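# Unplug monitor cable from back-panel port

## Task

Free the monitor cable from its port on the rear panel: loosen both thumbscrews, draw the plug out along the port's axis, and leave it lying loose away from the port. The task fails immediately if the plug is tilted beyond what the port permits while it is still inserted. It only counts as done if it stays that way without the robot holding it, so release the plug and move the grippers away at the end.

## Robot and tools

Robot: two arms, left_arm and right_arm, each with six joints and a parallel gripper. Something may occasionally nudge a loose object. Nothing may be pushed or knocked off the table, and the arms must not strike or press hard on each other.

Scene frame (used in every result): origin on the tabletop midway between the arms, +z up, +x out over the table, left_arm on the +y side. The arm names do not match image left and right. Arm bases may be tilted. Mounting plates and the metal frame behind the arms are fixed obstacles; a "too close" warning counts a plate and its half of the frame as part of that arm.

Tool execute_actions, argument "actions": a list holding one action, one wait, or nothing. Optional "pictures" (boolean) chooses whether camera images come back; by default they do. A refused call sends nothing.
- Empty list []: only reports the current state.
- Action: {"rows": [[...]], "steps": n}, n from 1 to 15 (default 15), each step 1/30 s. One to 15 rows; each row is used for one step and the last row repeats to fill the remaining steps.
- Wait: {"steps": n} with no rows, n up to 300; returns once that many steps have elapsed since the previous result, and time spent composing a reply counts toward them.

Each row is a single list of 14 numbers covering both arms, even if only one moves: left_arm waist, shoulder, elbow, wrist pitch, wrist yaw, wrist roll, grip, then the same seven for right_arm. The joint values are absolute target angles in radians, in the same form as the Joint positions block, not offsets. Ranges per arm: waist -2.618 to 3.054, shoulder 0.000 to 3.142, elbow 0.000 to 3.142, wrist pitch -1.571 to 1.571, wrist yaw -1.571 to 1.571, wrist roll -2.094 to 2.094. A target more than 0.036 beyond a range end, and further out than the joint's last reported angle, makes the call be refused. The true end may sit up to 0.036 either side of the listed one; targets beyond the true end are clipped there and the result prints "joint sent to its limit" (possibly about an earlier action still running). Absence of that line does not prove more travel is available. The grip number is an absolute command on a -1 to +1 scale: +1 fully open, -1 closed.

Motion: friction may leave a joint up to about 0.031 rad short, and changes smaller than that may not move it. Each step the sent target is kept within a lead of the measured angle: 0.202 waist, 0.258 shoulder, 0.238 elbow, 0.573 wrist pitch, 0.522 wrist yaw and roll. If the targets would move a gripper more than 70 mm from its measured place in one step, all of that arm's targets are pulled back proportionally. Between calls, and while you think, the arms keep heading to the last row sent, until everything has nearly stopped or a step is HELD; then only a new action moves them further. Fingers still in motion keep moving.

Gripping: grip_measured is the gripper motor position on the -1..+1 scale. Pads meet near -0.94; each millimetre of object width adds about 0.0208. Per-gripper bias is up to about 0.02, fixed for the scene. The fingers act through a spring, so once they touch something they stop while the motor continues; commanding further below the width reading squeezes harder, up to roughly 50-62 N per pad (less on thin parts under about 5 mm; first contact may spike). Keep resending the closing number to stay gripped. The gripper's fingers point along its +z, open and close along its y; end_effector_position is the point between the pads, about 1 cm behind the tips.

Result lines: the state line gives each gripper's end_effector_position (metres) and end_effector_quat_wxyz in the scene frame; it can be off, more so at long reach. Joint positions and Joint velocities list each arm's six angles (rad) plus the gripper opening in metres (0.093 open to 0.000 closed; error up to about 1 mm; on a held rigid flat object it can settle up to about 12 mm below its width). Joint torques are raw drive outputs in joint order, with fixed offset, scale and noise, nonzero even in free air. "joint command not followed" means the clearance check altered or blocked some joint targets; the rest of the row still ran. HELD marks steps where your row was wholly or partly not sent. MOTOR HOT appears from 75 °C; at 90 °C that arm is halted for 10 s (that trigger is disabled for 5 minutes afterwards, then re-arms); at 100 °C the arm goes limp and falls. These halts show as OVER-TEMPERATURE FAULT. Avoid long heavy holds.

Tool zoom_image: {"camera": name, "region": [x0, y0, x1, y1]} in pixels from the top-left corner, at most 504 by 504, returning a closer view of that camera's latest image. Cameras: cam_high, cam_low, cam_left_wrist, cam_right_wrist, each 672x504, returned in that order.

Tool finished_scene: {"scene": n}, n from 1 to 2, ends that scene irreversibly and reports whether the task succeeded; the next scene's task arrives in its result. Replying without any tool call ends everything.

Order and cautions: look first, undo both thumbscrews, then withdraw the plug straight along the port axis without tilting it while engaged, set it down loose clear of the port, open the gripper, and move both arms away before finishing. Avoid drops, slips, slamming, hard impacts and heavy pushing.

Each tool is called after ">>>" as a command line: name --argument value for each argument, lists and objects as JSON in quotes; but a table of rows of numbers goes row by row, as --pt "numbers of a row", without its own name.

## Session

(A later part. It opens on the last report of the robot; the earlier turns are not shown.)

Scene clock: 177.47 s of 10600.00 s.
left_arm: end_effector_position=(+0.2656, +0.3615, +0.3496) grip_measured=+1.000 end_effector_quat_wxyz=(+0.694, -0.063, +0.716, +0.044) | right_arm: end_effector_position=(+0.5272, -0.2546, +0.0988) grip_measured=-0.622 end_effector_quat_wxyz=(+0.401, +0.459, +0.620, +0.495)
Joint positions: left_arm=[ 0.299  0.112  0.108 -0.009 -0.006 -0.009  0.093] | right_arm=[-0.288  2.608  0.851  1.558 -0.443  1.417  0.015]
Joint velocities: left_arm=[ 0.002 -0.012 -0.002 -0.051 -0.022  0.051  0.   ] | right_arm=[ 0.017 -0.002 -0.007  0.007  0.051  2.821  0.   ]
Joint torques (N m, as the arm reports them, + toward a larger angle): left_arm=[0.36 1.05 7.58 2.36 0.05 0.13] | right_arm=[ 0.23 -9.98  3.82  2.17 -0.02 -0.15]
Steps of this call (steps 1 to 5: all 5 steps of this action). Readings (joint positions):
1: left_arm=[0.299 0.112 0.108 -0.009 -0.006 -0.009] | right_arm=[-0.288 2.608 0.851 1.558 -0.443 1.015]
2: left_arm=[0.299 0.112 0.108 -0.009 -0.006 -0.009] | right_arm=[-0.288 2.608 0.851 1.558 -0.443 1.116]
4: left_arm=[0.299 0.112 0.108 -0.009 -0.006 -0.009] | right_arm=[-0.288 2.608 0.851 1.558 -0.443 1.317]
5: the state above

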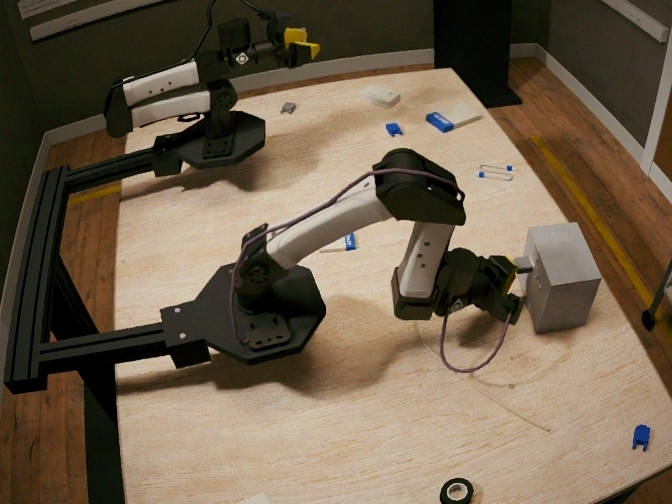

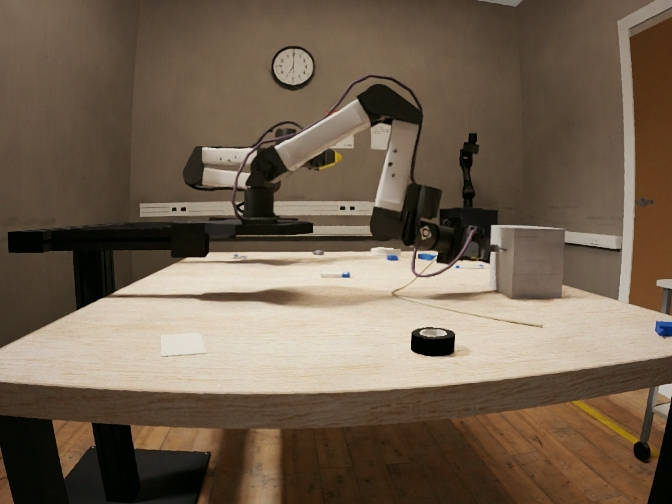

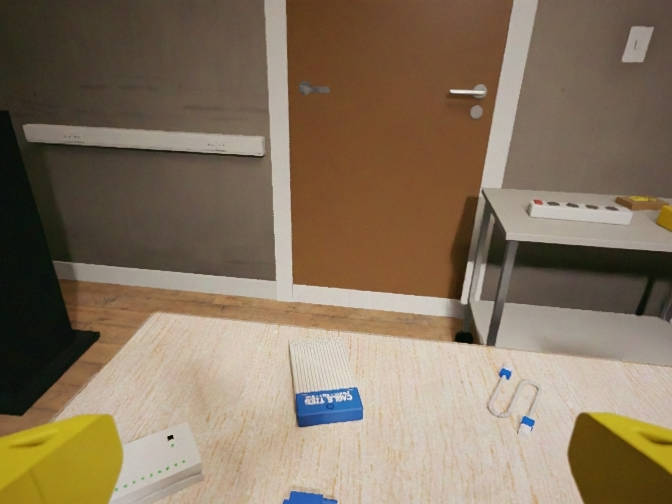

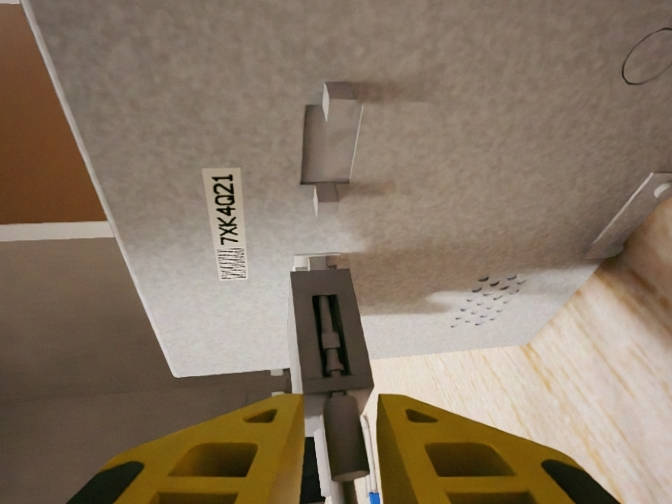

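Still advancing (22 strokes so far, head top edge at zoom row ≈335). Continuing.

>>> execute_actions --actions '[{"rows":[[0.3,0.1,0.1,0,0,0,1,-0.286,2.605,0.855,1.56,-0.45,0.84,-0.9]]}]' --pictures false

>>> execute_actions --actions '[{"rows":[[0.3,0.1,0.1,0,0,0,1,-0.286,2.605,0.855,1.56,-0.45,2.06,-0.62]]}]' --pictures false

>>> execute_actions --actions '[{"rows":[[0.3,0.1,0.1,0,0,0,1,-0.286,2.605,0.855,1.56,-0.45,0.84,-0.9]]}]' --pictures false

>>> execute_actions --actions '[{"rows":[[0.3,0.1,0.1,0,0,0,1,-0.286,2.605,0.855,1.56,-0.45,2.06,-0.62]]}]' --pictures false

>>> execute_actions --actions '[{"rows":[[0.3,0.1,0.1,0,0,0,1,-0.286,2.605,0.855,1.56,-0.45,0.84,-0.9]]}]' --pictures false

>>> execute_actions --actions '[{"rows":[[0.3,0.1,0.1,0,0,0,1,-0.286,2.605,0.855,1.56,-0.45,2.06,-0.62]]}]' --pictures false

>>> execute_actions --actions '[{"rows":[[0.3,0.1,0.1,0,0,0,1,-0.286,2.605,0.855,1.56,-0.45,0.84,-0.9]]}]' --pictures false

>>> execute_actions --actions '[{"rows":[[0.3,0.1,0.1,0,0,0,1,-0.286,2.605,0.855,1.56,-0.45,2.06,-0.62]]}]' --pictures false

>>> execute_actions --actions '[{"rows":[[0.3,0.1,0.1,0,0,0,1,-0.286,2.605,0.855,1.56,-0.45,0.84,-0.9]]}]' --pictures false

>>> execute_actions --actions '[{"rows":[[0.3,0.1,0.1,0,0,0,1,-0.286,2.605,0.855,1.56,-0.45,2.06,-0.62]]}]' --pictures false

>>> execute_actions --actions '[{"rows":[[0.3,0.1,0.1,0,0,0,1,-0.286,2.605,0.855,1.56,-0.45,0.84,-0.9]]}]' --pictures false

>>> execute_actions --actions '[{"rows":[[0.3,0.1,0.1,0,0,0,1,-0.286,2.605,0.855,1.56,-0.45,2.06,-0.62]]}]' --pictures false

>>> execute_actions --actions '[{"rows":[[0.3,0.1,0.1,0,0,0,1,-0.286,2.605,0.855,1.56,-0.45,0.84,-0.9]]}]' --pictures false

>>> execute_actions --actions '[{"rows":[[0.3,0.1,0.1,0,0,0,1,-0.286,2.605,0.855,1.56,-0.45,2.06,-0.62]]}]' --pictures false

>>> execute_actions --actions '[{"rows":[[0.3,0.1,0.1,0,0,0,1,-0.286,2.605,0.855,1.56,-0.45,0.84,-0.9]]}]' --pictures false

>>> execute_actions --actions '[{"rows":[[0.3,0.1,0.1,0,0,0,1,-0.286,2.605,0.855,1.56,-0.45,1.97,-0.62]],"steps":5}]'

>>> zoom_image --camera "cam_right_wrist" --region '[230,230,450,480]'

Scene clock: 191.77 s of 10600.00 s.
left_arm: end_effector_position=(+0.2656, +0.3615, +0.3496) grip_measured=+1.000 end_effector_quat_wxyz=(+0.694, -0.063, +0.716, +0.044) | right_arm: end_effector_position=(+0.5271, -0.2544, +0.0985) grip_measured=-0.889 end_effector_quat_wxyz=(+0.508, +0.295, +0.713, +0.384)
Joint positions: left_arm=[ 0.299  0.112  0.108 -0.009 -0.006 -0.009  0.093] | right_arm=[-0.288  2.608  0.851  1.556 -0.444  0.928  0.003]
Joint velocities: left_arm=[ 0.012 -0.017 -0.007 -0.051 -0.007 -0.081  0.   ] | right_arm=[-0.002  0.012 -0.017 -0.007 -0.051 -0.432 -0.   ]
Joint torques (N m, as the arm reports them, + toward a larger angle): left_arm=[0.29 1.06 7.61 2.35 0.07 0.12] | right_arm=[ 0.16 -9.9   3.76  2.11 -0.03 -0.45]
Steps of this call (steps 1 to 45: the robot went on to your last target; steps 46 to 110: nothing new was sent; then 10.13 s passed at rest; steps 111 to 125: all 15 steps of this action). Readings (joint positions):
111: left_arm=[0.299 0.112 0.108 -0.009 -0.006 -0.009] | right_arm=[-0.288 2.608 0.851 1.548 -0.443 1.878]
112: left_arm=[0.299 0.112 0.108 -0.009 -0.006 -0.009] | right_arm=[-0.288 2.608 0.851 1.550 -0.442 1.776]
114: left_arm=[0.299 0.112 0.108 -0.009 -0.006 -0.009] | right_arm=[-0.288 2.608 0.851 1.553 -0.443 1.576]
118: left_arm=[0.299 0.112 0.108 -0.009 -0.006 -0.009] | right_arm=[-0.288 2.608 0.851 1.556 -0.444 1.191]
125: the state above

Scene clock: 192.27 s of 10600.00 s.
left_arm: end_effector_position=(+0.2656, +0.3615, +0.3496) grip_measured=+1.000 end_effector_quat_wxyz=(+0.694, -0.063, +0.716, +0.044) | right_arm: end_effector_position=(+0.5268, -0.2545, +0.0966) grip_measured=-0.621 end_effector_quat_wxyz=(+0.245, +0.616, +0.469, +0.584)
Joint positions: left_arm=[ 0.299  0.112  0.108 -0.009 -0.006 -0.009  0.093] | right_arm=[-0.288  2.608  0.851  1.548 -0.443  1.98   0.015]
Joint velocities: left_arm=[-0.012 -0.012  0.002  0.022  0.037 -0.081  0.   ] | right_arm=[-0.027 -0.017  0.002 -0.081  0.022  0.418  0.   ]
Joint torques (N m, as the arm reports them, + toward a larger angle): left_arm=[0.18 1.03 7.7  2.37 0.07 0.14] | right_arm=[  0.01 -10.03   3.66   2.33  -0.13  -0.02]
Steps of this call (steps 1 to 15: all 15 steps of this action). Readings (joint positions):
1: left_arm=[0.299 0.112 0.108 -0.009 -0.006 -0.009] | right_arm=[-0.288 2.608 0.851 1.557 -0.444 1.011]
2: left_arm=[0.299 0.112 0.108 -0.009 -0.006 -0.009] | right_arm=[-0.288 2.608 0.851 1.557 -0.444 1.112]
4: left_arm=[0.299 0.112 0.108 -0.009 -0.006 -0.009] | right_arm=[-0.288 2.608 0.851 1.557 -0.444 1.313]
8: left_arm=[0.299 0.112 0.108 -0.009 -0.006 -0.009] | right_arm=[-0.288 2.608 0.851 1.557 -0.444 1.703]
15: the state above

Scene clock: 192.77 s of 10600.00 s.
left_arm: end_effector_position=(+0.2656, +0.3615, +0.3496) grip_measured=+1.000 end_effector_quat_wxyz=(+0.694, -0.063, +0.716, +0.044) | right_arm: end_effector_position=(+0.5272, -0.2546, +0.0986) grip_measured=-0.889 end_effector_quat_wxyz=(+0.508, +0.296, +0.712, +0.384)
Joint positions: left_arm=[ 0.299  0.112  0.108 -0.009 -0.006 -0.009  0.093] | right_arm=[-0.288  2.608  0.851  1.557 -0.443  0.932  0.003]
Joint velocities: left_arm=[-0.007  0.007 -0.002 -0.022 -0.022  0.007  0.   ] | right_arm=[-0.012  0.002 -0.017  0.051  0.007 -0.491 -0.   ]
Joint torques (N m, as the arm reports them, + toward a larger angle): left_arm=[0.27 0.97 7.59 2.34 0.04 0.14] | right_arm=[ 0.01 -9.89  3.83  2.09  0.01 -0.49]
Steps of this call (steps 1 to 15: all 15 steps of this action). Readings (joint positions):
1: left_arm=[0.299 0.112 0.108 -0.009 -0.006 -0.009] | right_arm=[-0.288 2.608 0.851 1.546 -0.442 1.899]
2: left_arm=[0.299 0.112 0.108 -0.009 -0.006 -0.009] | right_arm=[-0.288 2.608 0.851 1.550 -0.442 1.798]
4: left_arm=[0.299 0.112 0.108 -0.009 -0.006 -0.009] | right_arm=[-0.288 2.608 0.851 1.553 -0.442 1.598]
8: left_arm=[0.299 0.112 0.108 -0.009 -0.006 -0.009] | right_arm=[-0.288 2.608 0.851 1.556 -0.443 1.209]
15: the state above

Scene clock: 193.27 s of 10600.00 s.
left_arm: end_effector_position=(+0.2656, +0.3615, +0.3496) grip_measured=+1.000 end_effector_quat_wxyz=(+0.694, -0.063, +0.716, +0.044) | right_arm: end_effector_position=(+0.5268, -0.2546, +0.0967) grip_measured=-0.621 end_effector_quat_wxyz=(+0.245, +0.616, +0.468, +0.584)
Joint positions: left_arm=[ 0.299  0.112  0.108 -0.009 -0.006 -0.009  0.093] | right_arm=[-0.288  2.608  0.851  1.549 -0.442  1.981  0.015]
Joint velocities: left_arm=[ 0.002 -0.002 -0.002 -0.007 -0.066 -0.037  0.   ] | right_arm=[ 0.002  0.007 -0.007 -0.051 -0.066  0.432  0.   ]
Joint torques (N m, as the arm reports them, + toward a larger angle): left_arm=[0.25 1.08 7.54 2.34 0.05 0.14] | right_arm=[ 0.2  -9.72  3.97  2.25 -0.12  0.02]
Steps of this call (steps 1 to 15: all 15 steps of this action). Readings (joint positions):
1: left_arm=[0.299 0.112 0.108 -0.009 -0.006 -0.009] | right_arm=[-0.288 2.608 0.851 1.558 -0.443 1.014]
2: left_arm=[0.299 0.112 0.108 -0.009 -0.006 -0.009] | right_arm=[-0.288 2.608 0.851 1.558 -0.443 1.115]
4: left_arm=[0.299 0.112 0.108 -0.009 -0.006 -0.009] | right_arm=[-0.288 2.608 0.851 1.558 -0.443 1.316]
8: left_arm=[0.299 0.112 0.108 -0.009 -0.006 -0.009] | right_arm=[-0.288 2.608 0.851 1.558 -0.443 1.705]
15: the state above

Scene clock: 193.77 s of 10600.00 s.
left_arm: end_effector_position=(+0.2656, +0.3615, +0.3496) grip_measured=+1.000 end_effector_quat_wxyz=(+0.694, -0.063, +0.716, +0.044) | right_arm: end_effector_position=(+0.5272, -0.2546, +0.0986) grip_measured=-0.889 end_effector_quat_wxyz=(+0.508, +0.296, +0.712, +0.384)
Joint positions: left_arm=[ 0.299  0.112  0.108 -0.009 -0.006 -0.009  0.093] | right_arm=[-0.288  2.608  0.851  1.557 -0.443  0.932  0.003]
Joint velocities: left_arm=[-0.007 -0.002 -0.007 -0.007  0.081 -0.022  0.   ] | right_arm=[-0.007  0.012  0.012  0.022 -0.051 -0.476 -0.   ]
Joint torques (N m, as the arm reports them, + toward a larger angle): left_arm=[0.27 0.98 7.69 2.36 0.04 0.11] | right_arm=[  0.29 -10.04   4.     2.1    0.03  -0.36]
Steps of this call (steps 1 to 15: all 15 steps of this action). Readings (joint positions):
1: left_arm=[0.299 0.112 0.108 -0.009 -0.006 -0.009] | right_arm=[-0.288 2.608 0.851 1.547 -0.441 1.900]
2: left_arm=[0.299 0.112 0.108 -0.009 -0.006 -0.009] | right_arm=[-0.288 2.608 0.851 1.550 -0.441 1.798]
4: left_arm=[0.299 0.112 0.108 -0.009 -0.006 -0.009] | right_arm=[-0.288 2.608 0.851 1.553 -0.442 1.598]
8: left_arm=[0.299 0.112 0.108 -0.009 -0.006 -0.009] | right_arm=[-0.288 2.608 0.851 1.557 -0.443 1.210]
15: the state above

Scene clock: 194.27 s of 10600.00 s.
left_arm: end_effector_position=(+0.2656, +0.3615, +0.3496) grip_measured=+1.000 end_effector_quat_wxyz=(+0.694, -0.063, +0.716, +0.044) | right_arm: end_effector_position=(+0.5268, -0.2546, +0.0967) grip_measured=-0.621 end_effector_quat_wxyz=(+0.245, +0.616, +0.468, +0.584)
Joint positions: left_arm=[ 0.299  0.112  0.108 -0.009 -0.006 -0.009  0.093] | right_arm=[-0.288  2.608  0.851  1.549 -0.442  1.981  0.015]
Joint velocities: left_arm=[ 0.012  0.007  0.002  0.022 -0.037  0.022  0.   ] | right_arm=[-0.012 -0.007 -0.007 -0.066 -0.007  0.476  0.   ]
Joint torques (N m, as the arm reports them, + toward a larger angle): left_arm=[0.32 1.   7.61 2.36 0.04 0.1 ] | right_arm=[  0.1  -10.24   3.76   2.38  -0.11  -0.05]
Steps of this call (steps 1 to 15: all 15 steps of this action). Readings (joint positions):
1: left_arm=[0.299 0.112 0.108 -0.009 -0.006 -0.009] | right_arm=[-0.288 2.608 0.851 1.558 -0.443 1.014]
2: left_arm=[0.299 0.112 0.108 -0.009 -0.006 -0.009] | right_arm=[-0.288 2.608 0.851 1.558 -0.443 1.115]
4: left_arm=[0.299 0.112 0.108 -0.009 -0.006 -0.009] | right_arm=[-0.288 2.608 0.851 1.558 -0.443 1.316]
8: left_arm=[0.299 0.112 0.108 -0.009 -0.006 -0.009] | right_arm=[-0.288 2.608 0.851 1.558 -0.443 1.705]
15: the state above

Scene clock: 194.77 s of 10600.00 s.
left_arm: end_effector_position=(+0.2656, +0.3615, +0.3496) grip_measured=+1.000 end_effector_quat_wxyz=(+0.694, -0.063, +0.716, +0.044) | right_arm: end_effector_position=(+0.5272, -0.2546, +0.0987) grip_measured=-0.889 end_effector_quat_wxyz=(+0.508, +0.296, +0.712, +0.384)
Joint positions: left_arm=[ 0.299  0.112  0.108 -0.009 -0.006 -0.009  0.093] | right_arm=[-0.288  2.608  0.851  1.558 -0.443  0.932  0.003]
Joint velocities: left_arm=[ 0.002  0.002  0.007  0.037 -0.007  0.022  0.   ] | right_arm=[-0.002 -0.002  0.022  0.051  0.007 -0.432 -0.001]
Joint torques (N m, as the arm reports them, + toward a larger angle): left_arm=[0.31 0.97 7.59 2.36 0.06 0.12] | right_arm=[-0.06 -9.78  3.85  2.08 -0.12 -0.41]
Steps of this call (steps 1 to 15: all 15 steps of this action). Readings (joint positions):
1: left_arm=[0.299 0.112 0.108 -0.009 -0.006 -0.009] | right_arm=[-0.288 2.608 0.851 1.547 -0.441 1.900]
2: left_arm=[0.299 0.112 0.108 -0.009 -0.006 -0.009] | right_arm=[-0.288 2.608 0.851 1.550 -0.441 1.798]
4: left_arm=[0.299 0.112 0.108 -0.009 -0.006 -0.009] | right_arm=[-0.288 2.608 0.851 1.553 -0.441 1.598]
8: left_arm=[0.299 0.112 0.108 -0.009 -0.006 -0.009] | right_arm=[-0.288 2.608 0.851 1.556 -0.443 1.209]
15: the state above

Scene clock: 195.27 s of 10600.00 s.
left_arm: end_effector_position=(+0.2656, +0.3615, +0.3496) grip_measured=+1.000 end_effector_quat_wxyz=(+0.694, -0.063, +0.716, +0.044) | right_arm: end_effector_position=(+0.5268, -0.2546, +0.0967) grip_measured=-0.621 end_effector_quat_wxyz=(+0.245, +0.616, +0.468, +0.584)
Joint positions: left_arm=[ 0.299  0.112  0.108 -0.009 -0.006 -0.009  0.093] | right_arm=[-0.288  2.608  0.851  1.549 -0.442  1.981  0.015]
Joint velocities: left_arm=[-0.012 -0.007 -0.012 -0.051 -0.037  0.022  0.   ] | right_arm=[-0.002  0.012  0.017 -0.081  0.037  0.462 -0.001]
Joint torques (N m, as the arm reports them, + toward a larger angle): left_arm=[0.32 1.04 7.68 2.38 0.07 0.1 ] | right_arm=[ 0.15 -9.67  3.68  2.36 -0.07  0.03]
Steps of this call (steps 1 to 15: all 15 steps of this action). Readings (joint positions):
1: left_arm=[0.299 0.112 0.108 -0.009 -0.006 -0.009] | right_arm=[-0.288 2.608 0.851 1.558 -0.443 1.014]
2: left_arm=[0.299 0.112 0.108 -0.009 -0.006 -0.009] | right_arm=[-0.288 2.608 0.851 1.558 -0.443 1.115]
4: left_arm=[0.299 0.112 0.108 -0.009 -0.006 -0.009] | right_arm=[-0.288 2.608 0.851 1.558 -0.443 1.316]
8: left_arm=[0.299 0.112 0.108 -0.009 -0.006 -0.009] | right_arm=[-0.288 2.608 0.851 1.558 -0.443 1.706]
15: the state above

Scene clock: 195.77 s of 10600.00 s.
left_arm: end_effector_position=(+0.2656, +0.3615, +0.3496) grip_measured=+1.000 end_effector_quat_wxyz=(+0.694, -0.063, +0.716, +0.044) | right_arm: end_effector_position=(+0.5273, -0.2551, +0.0987) grip_measured=-0.889 end_effector_quat_wxyz=(+0.508, +0.297, +0.712, +0.383)
Joint positions: left_arm=[ 0.299  0.112  0.108 -0.009 -0.006 -0.009  0.093] | right_arm=[-0.289  2.608  0.851  1.558 -0.441  0.931  0.003]
Joint velocities: left_arm=[ 0.007  0.007  0.007 -0.007  0.007  0.007  0.   ] | right_arm=[ 0.002  0.017 -0.012  0.022  0.051 -0.418  0.001]
Joint torques (N m, as the arm reports them, + toward a larger angle): left_arm=[0.39 0.99 7.68 2.36 0.07 0.13] | right_arm=[ 0.22 -9.97  4.09  2.2  -0.05 -0.41]
Steps of this call (steps 1 to 15: all 15 steps of this action). Readings (joint positions):
1: left_arm=[0.299 0.112 0.108 -0.009 -0.006 -0.009] | right_arm=[-0.288 2.608 0.851 1.546 -0.442 1.900]
2: left_arm=[0.299 0.112 0.108 -0.009 -0.006 -0.009] | right_arm=[-0.288 2.608 0.851 1.549 -0.441 1.798]
4: left_arm=[0.299 0.112 0.108 -0.009 -0.006 -0.009] | right_arm=[-0.289 2.608 0.851 1.552 -0.441 1.597]
8: left_arm=[0.299 0.112 0.108 -0.009 -0.006 -0.009] | right_arm=[-0.289 2.608 0.851 1.556 -0.441 1.208]
15: the state above

Scene clock: 196.27 s of 10600.00 s.
left_arm: end_effector_position=(+0.2656, +0.3615, +0.3496) grip_measured=+1.000 end_effector_quat_wxyz=(+0.694, -0.063, +0.716, +0.044) | right_arm: end_effector_position=(+0.5268, -0.2548, +0.0968) grip_measured=-0.621 end_effector_quat_wxyz=(+0.245, +0.616, +0.468, +0.585)
Joint positions: left_arm=[ 0.299  0.112  0.108 -0.009 -0.006 -0.009  0.093] | right_arm=[-0.289  2.608  0.851  1.549 -0.443  1.981  0.015]
Joint velocities: left_arm=[ 0.002 -0.002 -0.002 -0.037  0.037  0.051  0.   ] | right_arm=[ 0.012 -0.007  0.012 -0.037  0.066  0.505 -0.   ]
Joint torques (N m, as the arm reports them, + toward a larger angle): left_arm=[0.2  1.02 7.63 2.34 0.07 0.13] | right_arm=[-0.19 -9.94  3.52  2.3  -0.03  0.02]
Steps of this call (steps 1 to 15: all 15 steps of this action). Readings (joint positions):
1: left_arm=[0.299 0.112 0.108 -0.009 -0.006 -0.009] | right_arm=[-0.289 2.608 0.851 1.558 -0.442 1.014]
2: left_arm=[0.299 0.112 0.108 -0.009 -0.006 -0.009] | right_arm=[-0.289 2.608 0.851 1.558 -0.442 1.115]
4: left_arm=[0.299 0.112 0.108 -0.009 -0.006 -0.009] | right_arm=[-0.289 2.608 0.851 1.558 -0.443 1.316]
8: left_arm=[0.299 0.112 0.108 -0.009 -0.006 -0.009] | right_arm=[-0.289 2.608 0.851 1.557 -0.443 1.705]
15: the state above

Scene clock: 196.77 s of 10600.00 s.
left_arm: end_effector_position=(+0.2656, +0.3615, +0.3496) grip_measured=+1.000 end_effector_quat_wxyz=(+0.694, -0.063, +0.716, +0.044) | right_arm: end_effector_position=(+0.5273, -0.2551, +0.0986) grip_measured=-0.889 end_effector_quat_wxyz=(+0.508, +0.297, +0.712, +0.383)
Joint positions: left_arm=[ 0.299  0.112  0.108 -0.009 -0.006 -0.009  0.093] | right_arm=[-0.289  2.608  0.851  1.557 -0.441  0.931  0.003]
Joint velocities: left_arm=[-0.012 -0.002  0.007 -0.051 -0.022 -0.066  0.   ] | right_arm=[ 0.012 -0.002  0.007 -0.11  -0.051 -0.476 -0.   ]
Joint torques (N m, as the arm reports them, + toward a larger angle): left_arm=[0.39 0.86 7.66 2.35 0.06 0.15] | right_arm=[ 0.06 -9.7   3.73  2.18 -0.11 -0.35]
Steps of this call (steps 1 to 15: all 15 steps of this action). Readings (joint positions):
1: left_arm=[0.299 0.112 0.108 -0.009 -0.006 -0.009] | right_arm=[-0.289 2.608 0.851 1.547 -0.443 1.900]
2: left_arm=[0.299 0.112 0.108 -0.009 -0.006 -0.009] | right_arm=[-0.289 2.608 0.851 1.549 -0.442 1.798]
4: left_arm=[0.299 0.112 0.108 -0.009 -0.006 -0.009] | right_arm=[-0.289 2.608 0.851 1.552 -0.441 1.597]
8: left_arm=[0.299 0.112 0.108 -0.009 -0.006 -0.009] | right_arm=[-0.289 2.608 0.851 1.556 -0.441 1.208]
15: the state above

Scene clock: 197.27 s of 10600.00 s.
left_arm: end_effector_position=(+0.2656, +0.3615, +0.3496) grip_measured=+1.000 end_effector_quat_wxyz=(+0.694, -0.063, +0.716, +0.044) | right_arm: end_effector_position=(+0.5268, -0.2548, +0.0968) grip_measured=-0.621 end_effector_quat_wxyz=(+0.245, +0.616, +0.468, +0.585)
Joint positions: left_arm=[ 0.299  0.112  0.108 -0.009 -0.006 -0.009  0.093] | right_arm=[-0.289  2.608  0.851  1.549 -0.443  1.981  0.015]
Joint velocities: left_arm=[-0.002 -0.012  0.002 -0.007 -0.022  0.022  0.   ] | right_arm=[-0.007 -0.002  0.002 -0.037  0.007  0.432 -0.001]
Joint torques (N m, as the arm reports them, + toward a larger angle): left_arm=[0.29 1.03 7.7  2.34 0.05 0.13] | right_arm=[ 0.02 -9.8   3.6   2.31 -0.05  0.03]
Steps of this call (steps 1 to 15: all 15 steps of this action). Readings (joint positions):
1: left_arm=[0.299 0.112 0.108 -0.009 -0.006 -0.009] | right_arm=[-0.289 2.608 0.851 1.558 -0.442 1.013]
2: left_arm=[0.299 0.112 0.108 -0.009 -0.006 -0.009] | right_arm=[-0.289 2.608 0.851 1.557 -0.442 1.115]
4: left_arm=[0.299 0.112 0.108 -0.009 -0.006 -0.009] | right_arm=[-0.289 2.608 0.851 1.557 -0.442 1.316]
8: left_arm=[0.299 0.112 0.108 -0.009 -0.006 -0.009] | right_arm=[-0.289 2.608 0.851 1.556 -0.443 1.705]
15: the state above

Scene clock: 197.77 s of 10600.00 s.
left_arm: end_effector_position=(+0.2656, +0.3615, +0.3496) grip_measured=+1.000 end_effector_quat_wxyz=(+0.694, -0.063, +0.716, +0.044) | right_arm: end_effector_position=(+0.5272, -0.2550, +0.0985) grip_measured=-0.889 end_effector_quat_wxyz=(+0.508, +0.297, +0.712, +0.383)
Joint positions: left_arm=[ 0.299  0.112  0.108 -0.009 -0.006 -0.009  0.093] | right_arm=[-0.289  2.608  0.851  1.557 -0.441  0.931  0.003]
Joint velocities: left_arm=[-0.002  0.007 -0.002  0.051 -0.037 -0.037  0.   ] | right_arm=[-0.002 -0.002  0.007 -0.007 -0.066 -0.432 -0.001]
Joint torques (N m, as the arm reports them, + toward a larger angle): left_arm=[0.3  1.04 7.54 2.34 0.07 0.1 ] | right_arm=[ 0.18 -9.85  3.7   2.14 -0.04 -0.39]
Steps of this call (steps 1 to 15: all 15 steps of this action). Readings (joint positions):
1: left_arm=[0.299 0.112 0.108 -0.009 -0.006 -0.009] | right_arm=[-0.289 2.608 0.851 1.547 -0.443 1.900]
2: left_arm=[0.299 0.112 0.108 -0.009 -0.006 -0.009] | right_arm=[-0.289 2.608 0.851 1.548 -0.443 1.798]
4: left_arm=[0.299 0.112 0.108 -0.009 -0.006 -0.009] | right_arm=[-0.289 2.608 0.851 1.551 -0.441 1.598]
8: left_arm=[0.299 0.112 0.108 -0.009 -0.006 -0.009] | right_arm=[-0.289 2.608 0.851 1.556 -0.441 1.208]
15: the state above

Scene clock: 198.27 s of 10600.00 s.
left_arm: end_effector_position=(+0.2656, +0.3615, +0.3496) grip_measured=+1.000 end_effector_quat_wxyz=(+0.694, -0.063, +0.716, +0.044) | right_arm: end_effector_position=(+0.5268, -0.2548, +0.0969) grip_measured=-0.621 end_effector_quat_wxyz=(+0.245, +0.615, +0.468, +0.585)
Joint positions: left_arm=[ 0.299  0.112  0.108 -0.009 -0.006 -0.009  0.093] | right_arm=[-0.289  2.608  0.851  1.55  -0.443  1.981  0.015]
Joint velocities: left_arm=[-0.012 -0.002 -0.002  0.037  0.007 -0.037  0.   ] | right_arm=[-0.007  0.002 -0.017 -0.11  -0.022  0.476 -0.   ]
Joint torques (N m, as the arm reports them, + toward a larger angle): left_arm=[0.25 1.01 7.6  2.36 0.06 0.13] | right_arm=[ 0.2  -9.91  3.69  2.26 -0.06 -0.02]
Steps of this call (steps 1 to 15: all 15 steps of this action). Readings (joint positions):
1: left_arm=[0.299 0.112 0.108 -0.009 -0.006 -0.009] | right_arm=[-0.289 2.608 0.851 1.558 -0.442 1.014]
2: left_arm=[0.299 0.112 0.108 -0.009 -0.006 -0.009] | right_arm=[-0.289 2.608 0.851 1.557 -0.442 1.115]
4: left_arm=[0.299 0.112 0.108 -0.009 -0.006 -0.009] | right_arm=[-0.289 2.608 0.851 1.557 -0.442 1.316]
8: left_arm=[0.299 0.112 0.108 -0.009 -0.006 -0.009] | right_arm=[-0.289 2.608 0.851 1.557 -0.443 1.705]
15: the state above

Scene clock: 198.77 s of 10600.00 s.
left_arm: end_effector_position=(+0.2656, +0.3615, +0.3496) grip_measured=+1.000 end_effector_quat_wxyz=(+0.694, -0.063, +0.716, +0.044) | right_arm: end_effector_position=(+0.5272, -0.2550, +0.0985) grip_measured=-0.889 end_effector_quat_wxyz=(+0.508, +0.297, +0.712, +0.383)
Joint positions: left_arm=[ 0.299  0.112  0.108 -0.009 -0.006 -0.009  0.093] | right_arm=[-0.289  2.608  0.851  1.557 -0.441  0.931  0.003]
Joint velocities: left_arm=[-0.012  0.002  0.012 -0.007 -0.051  0.022  0.   ] | right_arm=[-0.002  0.002 -0.012  0.007 -0.007 -0.52  -0.001]
Joint torques (N m, as the arm reports them, + toward a larger angle): left_arm=[0.34 1.04 7.51 2.34 0.05 0.12] | right_arm=[ 0.09 -9.98  3.75  2.03 -0.06 -0.39]
Steps of this call (steps 1 to 15: all 15 steps of this action). Readings (joint positions):
1: left_arm=[0.299 0.112 0.108 -0.009 -0.006 -0.009] | right_arm=[-0.289 2.608 0.851 1.547 -0.443 1.900]
2: left_arm=[0.299 0.112 0.108 -0.009 -0.006 -0.009] | right_arm=[-0.289 2.608 0.851 1.548 -0.443 1.798]
4: left_arm=[0.299 0.112 0.108 -0.009 -0.006 -0.009] | right_arm=[-0.289 2.608 0.851 1.551 -0.441 1.598]
8: left_arm=[0.299 0.112 0.108 -0.009 -0.006 -0.009] | right_arm=[-0.289 2.608 0.851 1.556 -0.441 1.208]
15: the state above

Scene clock: 198.93 s of 10600.00 s.
left_arm: end_effector_position=(+0.2656, +0.3615, +0.3496) grip_measured=+1.000 end_effector_quat_wxyz=(+0.694, -0.063, +0.716, +0.044) | right_arm: end_effector_position=(+0.5272, -0.2549, +0.0985) grip_measured=-0.622 end_effector_quat_wxyz=(+0.401, +0.459, +0.620, +0.494)
Joint positions: left_arm=[ 0.299  0.112  0.108 -0.009 -0.006 -0.009  0.093] | right_arm=[-0.289  2.608  0.851  1.557 -0.442  1.417  0.015]
Joint velocities: left_arm=[-0.007 -0.007 -0.007  0.066  0.022  0.11   0.   ] | right_arm=[-0.007 -0.022 -0.007 -0.007  0.051  2.821  0.001]
Joint torques (N m, as the arm reports them, + toward a larger angle): left_arm=[0.31 1.05 7.61 2.36 0.03 0.13] | right_arm=[ 0.18 -9.8   3.7   2.18 -0.07 -0.16]
Steps of this call (steps 1 to 5: all 5 steps of this action). Readings (joint positions):
1: left_arm=[0.299 0.112 0.108 -0.009 -0.006 -0.009] | right_arm=[-0.289 2.608 0.851 1.558 -0.442 1.014]
2: left_arm=[0.299 0.112 0.108 -0.009 -0.006 -0.009] | right_arm=[-0.289 2.608 0.851 1.557 -0.442 1.115]
4: left_arm=[0.299 0.112 0.108 -0.009 -0.006 -0.009] | right_arm=[-0.289 2.608 0.851 1.557 -0.442 1.316]
5: the state above

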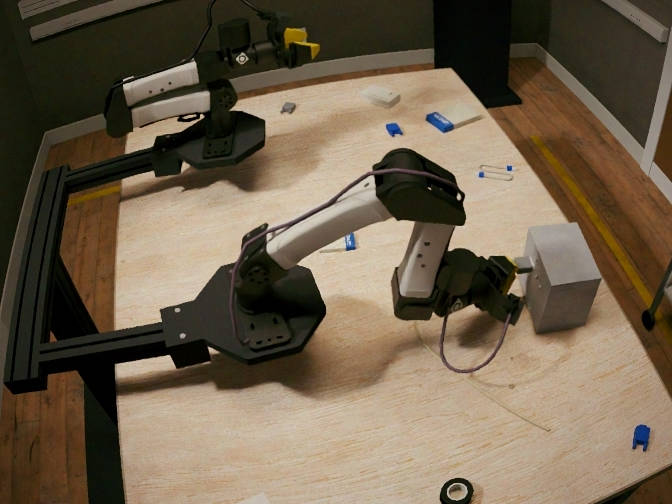

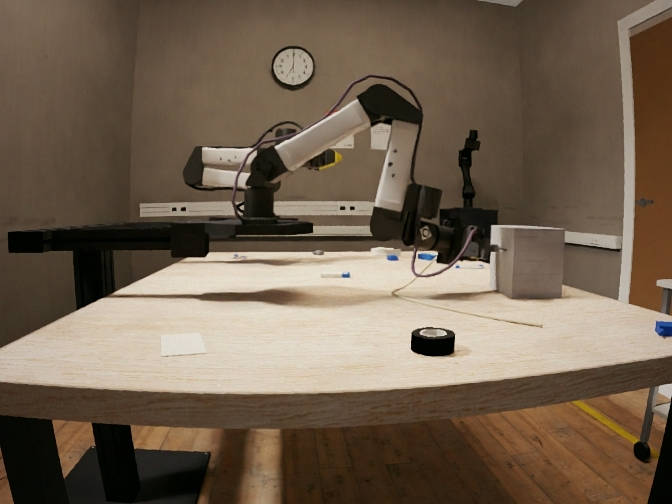

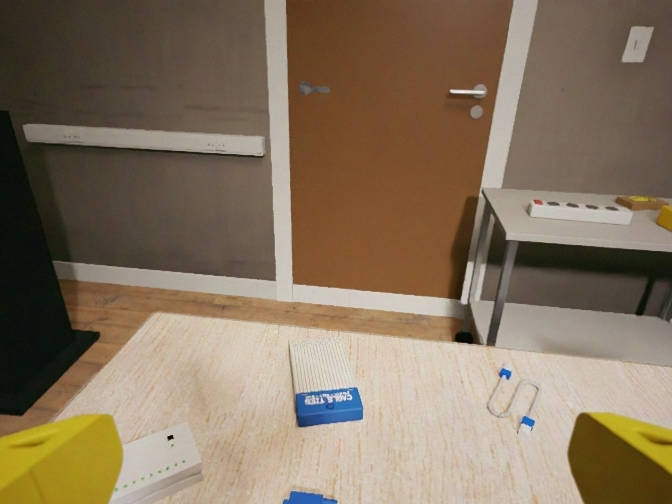

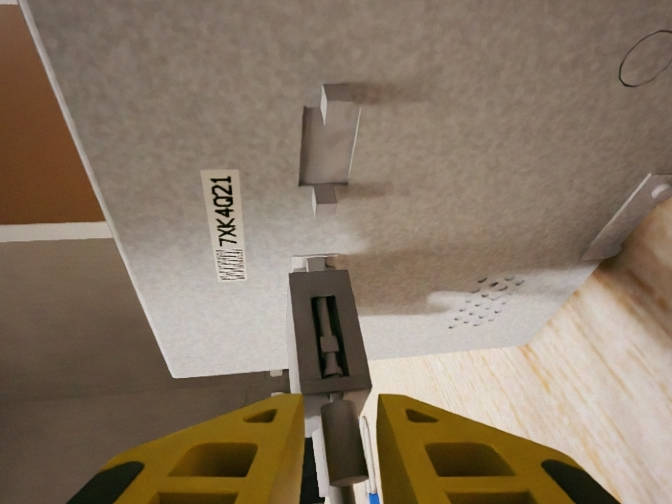

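Region (230, 230, 450, 480) of cam_right_wrist's 672x504 image, scaled by 2.016, with more detail than that image has; it fills the left 444 columns of this view, and the rest is white.

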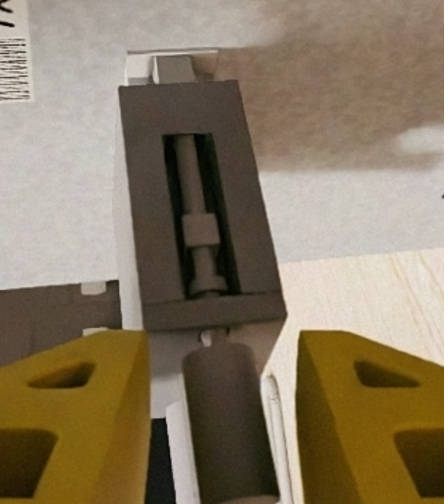

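>>> execute_actions --actions '[{"rows":[[0.3,0.1,0.1,0,0,0,1,-0.286,2.605,0.855,1.56,-0.45,1.5,-0.4]],"steps":8}]' --pictures false

>>> execute_actions --actions '[{"rows":[[0.3,0.1,0.1,0,0,0,1,-0.38,2.605,0.855,1.56,-0.45,1.5,-0.4]],"steps":10}]' --pictures false

>>> execute_actions --actions '[{"rows":[[0.3,0.1,0.1,0,0,0,1,-0.38,2.3,0.68,1.5,-0.45,1.5,-0.4]]}]' --pictures false

>>> execute_actions --actions '[{"rows":[[0.3,0.1,0.1,0,0,0,1,0.25,2.3,0.68,1.5,0.685,-1.45,-0.4]]}]' --pictures false

>>> execute_actions --actions '[{"steps":30}]' --pictures false

>>> execute_actions --actions '[{"rows":[[0.3,0.1,0.1,0,0,0,1,0.25,2.48,0.82,1.56,0.685,-1.45,-0.4]]}]' --pictures false

>>> execute_actions --actions '[{"rows":[[0.3,0.1,0.1,0,0,0,1,0.25,2.6,0.9,1.565,0.685,-1.45,-0.4]]}]' --pictures false

>>> execute_actions --actions '[{"rows":[[0.3,0.1,0.1,0,0,0,1,0.19,2.665,0.953,1.565,0.685,-1.45,-0.4]]}]'

Scene clock: 206.97 s of 10600.00 s.
left_arm: end_effector_position=(+0.2656, +0.3615, +0.3496) grip_measured=+1.000 end_effector_quat_wxyz=(+0.694, -0.063, +0.716, +0.044) | right_arm: end_effector_position=(+0.5269, -0.2546, +0.0971) grip_measured=-0.401 end_effector_quat_wxyz=(+0.355, +0.512, +0.580, +0.526)
Joint positions: left_arm=[ 0.299  0.112  0.108 -0.009 -0.006 -0.009  0.093] | right_arm=[-0.289  2.608  0.851  1.55  -0.443  1.587  0.026]
Joint velocities: left_arm=[-0.017  0.002 -0.002 -0.051  0.007  0.051  0.   ] | right_arm=[-0.012 -0.017 -0.007  0.007  0.051 -0.462 -0.001]
Joint torques (N m, as the arm reports them, + toward a larger angle): left_arm=[0.23 1.07 7.54 2.35 0.07 0.15] | right_arm=[ 0.15 -9.75  3.77  2.17  0.02 -0.23]
Steps of this call (steps 1 to 45: the robot went on to your last target; steps 46 to 110: nothing new was sent; then 4.10 s passed at rest; steps 111 to 118: all 8 steps of this action). Readings (joint positions):
111: left_arm=[0.299 0.112 0.108 -0.009 -0.006 -0.009] | right_arm=[-0.289 2.608 0.851 1.549 -0.443 1.888]
112: left_arm=[0.299 0.112 0.108 -0.009 -0.006 -0.009] | right_arm=[-0.289 2.608 0.851 1.549 -0.443 1.811]
114: left_arm=[0.299 0.112 0.108 -0.009 -0.006 -0.009] | right_arm=[-0.289 2.608 0.851 1.550 -0.443 1.701]
118: the state above

Scene clock: 207.30 s of 10600.00 s.
left_arm: end_effector_position=(+0.2656, +0.3615, +0.3496) grip_measured=+1.000 end_effector_quat_wxyz=(+0.694, -0.063, +0.716, +0.044) | right_arm: end_effector_position=(+0.5219, -0.3015, +0.0963) grip_measured=-0.401 end_effector_quat_wxyz=(+0.396, +0.519, +0.574, +0.494)
Joint positions: left_arm=[ 0.299  0.112  0.108 -0.009 -0.006 -0.009  0.093] | right_arm=[-0.387  2.608  0.851  1.55  -0.447  1.517  0.026]
Joint velocities: left_arm=[-0.012  0.002 -0.007  0.022 -0.022  0.081  0.   ] | right_arm=[ 0.027 -0.012 -0.007 -0.066  0.007 -0.081  0.   ]
Joint torques (N m, as the arm reports them, + toward a larger angle): left_arm=[0.27 1.06 7.56 2.33 0.02 0.14] | right_arm=[ 0.06 -9.7   3.72  2.11  0.04 -0.23]
Steps of this call (steps 1 to 10: all 10 steps of this action). Readings (joint positions):
1: left_arm=[0.299 0.112 0.108 -0.009 -0.006 -0.009] | right_arm=[-0.297 2.608 0.851 1.550 -0.449 1.571]
2: left_arm=[0.299 0.112 0.108 -0.009 -0.006 -0.009] | right_arm=[-0.314 2.608 0.851 1.550 -0.452 1.559]
4: left_arm=[0.299 0.112 0.108 -0.009 -0.006 -0.009] | right_arm=[-0.357 2.608 0.851 1.550 -0.452 1.541]
8: left_arm=[0.299 0.112 0.108 -0.009 -0.006 -0.009] | right_arm=[-0.390 2.608 0.851 1.550 -0.447 1.522]
10: the state above

Scene clock: 207.80 s of 10600.00 s.
left_arm: end_effector_position=(+0.2656, +0.3615, +0.3496) grip_measured=+1.000 end_effector_quat_wxyz=(+0.694, -0.063, +0.716, +0.044) | right_arm: end_effector_position=(+0.5132, -0.2998, +0.1913) grip_measured=-0.401 end_effector_quat_wxyz=(+0.438, +0.482, +0.562, +0.510)
Joint positions: left_arm=[ 0.299  0.112  0.108 -0.009 -0.006 -0.009  0.093] | right_arm=[-0.386  2.289  0.689  1.506 -0.448  1.508  0.026]
Joint velocities: left_arm=[ 0.002 -0.012  0.007 -0.051  0.051  0.007  0.   ] | right_arm=[-0.012 -0.022 -0.007 -0.007  0.037  0.081 -0.   ]
Joint torques (N m, as the arm reports them, + toward a larger angle): left_arm=[0.32 1.01 7.49 2.35 0.04 0.13] | right_arm=[ 0.53 -8.31  3.62  2.13  0.12 -0.23]
Steps of this call (steps 1 to 15: all 15 steps of this action). Readings (joint positions):
1: left_arm=[0.299 0.112 0.108 -0.009 -0.006 -0.009] | right_arm=[-0.386 2.572 0.820 1.523 -0.445 1.516]
2: left_arm=[0.299 0.112 0.108 -0.009 -0.006 -0.009] | right_arm=[-0.386 2.505 0.758 1.492 -0.445 1.516]
4: left_arm=[0.299 0.112 0.108 -0.009 -0.006 -0.009] | right_arm=[-0.386 2.377 0.691 1.483 -0.447 1.514]
8: left_arm=[0.299 0.112 0.108 -0.009 -0.006 -0.009] | right_arm=[-0.386 2.281 0.689 1.527 -0.448 1.509]
15: the state above

Scene clock: 208.30 s of 10600.00 s.
left_arm: end_effector_position=(+0.2656, +0.3615, +0.3496) grip_measured=+1.000 end_effector_quat_wxyz=(+0.694, -0.063, +0.716, +0.044) | right_arm: end_effector_position=(+0.5044, -0.1600, +0.1938) grip_measured=-0.401 end_effector_quat_wxyz=(+0.664, +0.083, +0.738, -0.087)
Joint positions: left_arm=[ 0.299  0.112  0.108 -0.009 -0.006 -0.009  0.093] | right_arm=[0.267 2.289 0.688 1.5   0.595 0.023 0.026]
Joint velocities: left_arm=[ 0.012 -0.012  0.002  0.037 -0.066  0.007  0.   ] | right_arm=[-0.291  0.027  0.002 -0.037  0.608 -2.835 -0.001]
Joint torques (N m, as the arm reports them, + toward a larger angle): left_arm=[0.26 1.21 7.63 2.33 0.07 0.14] | right_arm=[-0.46 -8.09  3.86  2.02  0.1  -0.04]
Steps of this call (steps 1 to 15: all 15 steps of this action). Readings (joint positions):
1: left_arm=[0.299 0.112 0.108 -0.009 -0.006 -0.009] | right_arm=[-0.360 2.289 0.688 1.503 -0.357 1.425]
2: left_arm=[0.299 0.112 0.108 -0.009 -0.006 -0.009] | right_arm=[-0.313 2.289 0.688 1.502 -0.245 1.324]
4: left_arm=[0.299 0.112 0.108 -0.009 -0.006 -0.009] | right_arm=[-0.177 2.289 0.688 1.501 -0.037 1.126]
8: left_arm=[0.299 0.112 0.108 -0.009 -0.006 -0.009] | right_arm=[0.125 2.289 0.688 1.500 0.348 0.727]
15: the state above

Scene clock: 209.30 s of 10600.00 s.
left_arm: end_effector_position=(+0.2656, +0.3615, +0.3496) grip_measured=+1.000 end_effector_quat_wxyz=(+0.694, -0.063, +0.716, +0.044) | right_arm: end_effector_position=(+0.5015, -0.1808, +0.1941) grip_measured=-0.401 end_effector_quat_wxyz=(+0.409, -0.403, +0.623, -0.532)
Joint positions: left_arm=[ 0.299  0.112  0.108 -0.009 -0.006 -0.009  0.093] | right_arm=[ 0.251  2.289  0.688  1.5    0.677 -1.44   0.026]
Joint velocities: left_arm=[-0.007 -0.002 -0.002  0.007 -0.051 -0.007  0.   ] | right_arm=[ 0.002 -0.002  0.002 -0.022  0.007  0.007  0.   ]
Joint torques (N m, as the arm reports them, + toward a larger angle): left_arm=[0.15 1.03 7.56 2.35 0.05 0.11] | right_arm=[-0.32 -8.03  3.67  2.06  0.17 -0.04]
Steps of this call (steps 1 to 30: the robot went on to your last target). Readings (joint positions):
1: left_arm=[0.299 0.112 0.108 -0.009 -0.006 -0.009] | right_arm=[0.260 2.289 0.688 1.500 0.613 -0.077]
2: left_arm=[0.299 0.112 0.108 -0.009 -0.006 -0.009] | right_arm=[0.254 2.289 0.688 1.500 0.627 -0.177]
4: left_arm=[0.299 0.112 0.108 -0.009 -0.006 -0.009] | right_arm=[0.251 2.289 0.688 1.500 0.647 -0.377]
8: left_arm=[0.299 0.112 0.108 -0.009 -0.006 -0.009] | right_arm=[0.251 2.289 0.688 1.500 0.665 -0.779]
30: the state above

Scene clock: 209.80 s of 10600.00 s.
left_arm: end_effector_position=(+0.2656, +0.3615, +0.3496) grip_measured=+1.000 end_effector_quat_wxyz=(+0.694, -0.063, +0.716, +0.044) | right_arm: end_effector_position=(+0.5148, -0.1756, +0.1451) grip_measured=-0.401 end_effector_quat_wxyz=(+0.393, -0.415, +0.626, -0.531)
Joint positions: left_arm=[ 0.299  0.112  0.108 -0.009 -0.006 -0.009  0.093] | right_arm=[ 0.251  2.488  0.807  1.543  0.681 -1.446  0.026]
Joint velocities: left_arm=[ 0.002 -0.017 -0.002 -0.051  0.037 -0.007  0.   ] | right_arm=[-0.007 -0.007  0.007  0.051  0.007 -0.007 -0.   ]
Joint torques (N m, as the arm reports them, + toward a larger angle): left_arm=[0.33 1.03 7.71 2.36 0.06 0.12] | right_arm=[-0.04 -9.99  5.13  2.15  0.2   0.01]
Steps of this call (steps 1 to 15: all 15 steps of this action). Readings (joint positions):
1: left_arm=[0.299 0.112 0.108 -0.009 -0.006 -0.009] | right_arm=[0.251 2.316 0.709 1.521 0.682 -1.442]
2: left_arm=[0.299 0.112 0.108 -0.009 -0.006 -0.009] | right_arm=[0.251 2.363 0.755 1.541 0.682 -1.442]
4: left_arm=[0.299 0.112 0.108 -0.009 -0.006 -0.009] | right_arm=[0.251 2.440 0.805 1.545 0.681 -1.443]
8: left_arm=[0.299 0.112 0.108 -0.009 -0.006 -0.009] | right_arm=[0.251 2.488 0.807 1.533 0.681 -1.446]
15: the state above

Scene clock: 210.30 s of 10600.00 s.
left_arm: end_effector_position=(+0.2656, +0.3615, +0.3496) grip_measured=+1.000 end_effector_quat_wxyz=(+0.694, -0.063, +0.716, +0.044) | right_arm: end_effector_position=(+0.5211, -0.1730, +0.1153) grip_measured=-0.401 end_effector_quat_wxyz=(+0.384, -0.422, +0.628, -0.529)
Joint positions: left_arm=[ 0.299  0.112  0.108 -0.009 -0.006 -0.009  0.093] | right_arm=[ 0.251  2.599  0.884  1.554  0.683 -1.447  0.026]
Joint velocities: left_arm=[ 0.002 -0.007  0.007 -0.022  0.066 -0.022  0.   ] | right_arm=[-0.027 -0.002 -0.012  0.007 -0.007 -0.007 -0.   ]
Joint torques (N m, as the arm reports them, + toward a larger angle): left_arm=[0.33 1.02 7.73 2.35 0.04 0.13] | right_arm=[ 0.07 -9.59  5.51  2.15  0.21 -0.02]
Steps of this call (steps 1 to 15: all 15 steps of this action). Readings (joint positions):
1: left_arm=[0.299 0.112 0.108 -0.009 -0.006 -0.009] | right_arm=[0.251 2.503 0.821 1.553 0.684 -1.446]
2: left_arm=[0.299 0.112 0.108 -0.009 -0.006 -0.009] | right_arm=[0.251 2.529 0.851 1.561 0.684 -1.446]
4: left_arm=[0.299 0.112 0.108 -0.009 -0.006 -0.009] | right_arm=[0.251 2.571 0.883 1.561 0.683 -1.446]
8: left_arm=[0.299 0.112 0.108 -0.009 -0.006 -0.009] | right_arm=[0.251 2.599 0.884 1.553 0.683 -1.447]
15: the state above

Scene clock: 210.80 s of 10600.00 s.
left_arm: end_effector_position=(+0.2656, +0.3615, +0.3496) grip_measured=+1.000 end_effector_quat_wxyz=(+0.694, -0.063, +0.716, +0.044) | right_arm: end_effector_position=(+0.5291, -0.2021, +0.1005) grip_measured=-0.401 end_effector_quat_wxyz=(+0.366, -0.403, +0.641, -0.541)
Joint positions: left_arm=[ 0.299  0.112  0.108 -0.009 -0.006 -0.009  0.093] | right_arm=[ 0.186  2.658  0.937  1.559  0.684 -1.447  0.026]
Joint velocities: left_arm=[-0.017 -0.002 -0.007  0.022 -0.022  0.007  0.   ] | right_arm=[ 0.002 -0.007 -0.012  0.051  0.007  0.037  0.   ]
Joint torques (N m, as the arm reports them, + toward a larger angle): left_arm=[0.34 1.08 7.58 2.35 0.07 0.13] | right_arm=[ 0.52 -9.76  5.28  2.08  0.21 -0.02]
Steps of this call (steps 1 to 15: all 15 steps of this action). Readings (joint positions):
1: left_arm=[0.299 0.112 0.108 -0.009 -0.006 -0.009] | right_arm=[0.245 2.607 0.894 1.558 0.682 -1.447]
2: left_arm=[0.299 0.112 0.108 -0.009 -0.006 -0.009] | right_arm=[0.235 2.621 0.914 1.561 0.682 -1.447]
4: left_arm=[0.299 0.112 0.108 -0.009 -0.006 -0.009] | right_arm=[0.209 2.644 0.935 1.561 0.682 -1.447]
8: left_arm=[0.299 0.112 0.108 -0.009 -0.006 -0.009] | right_arm=[0.186 2.658 0.937 1.559 0.684 -1.447]
15: the state above

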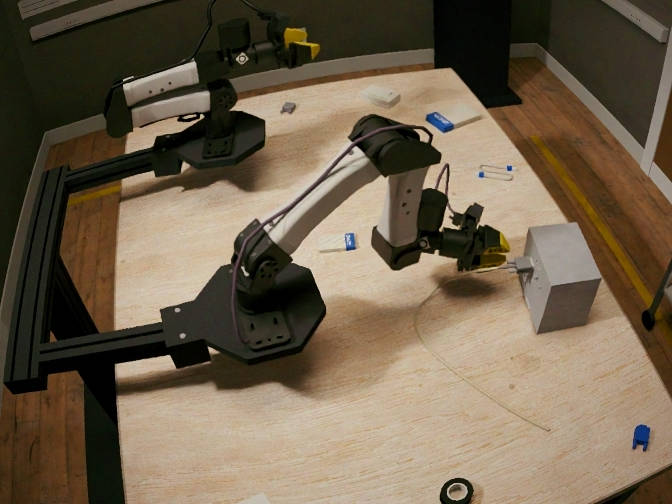

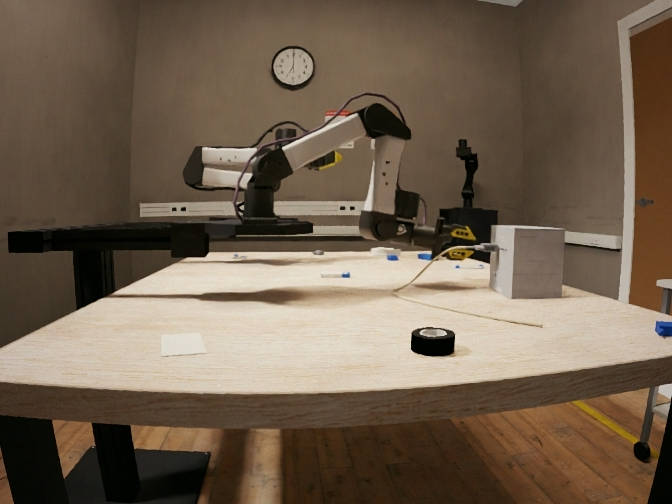

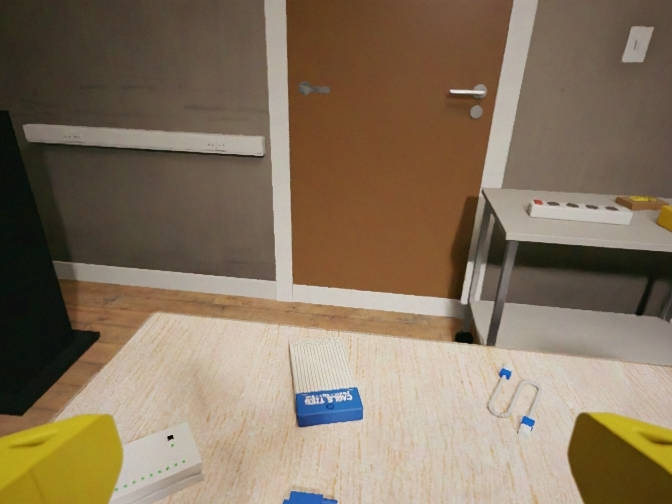

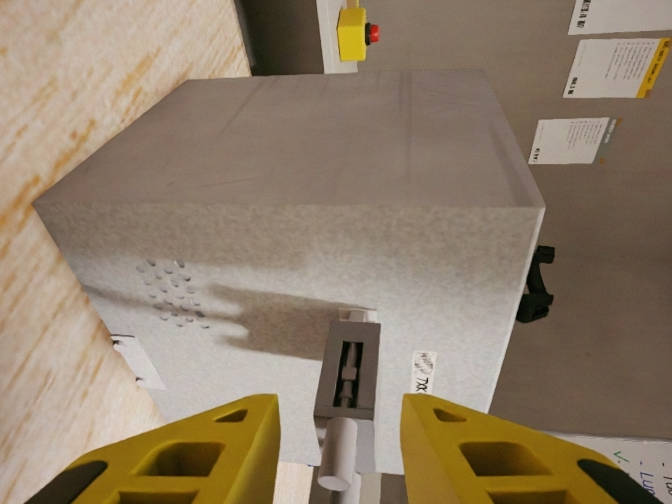

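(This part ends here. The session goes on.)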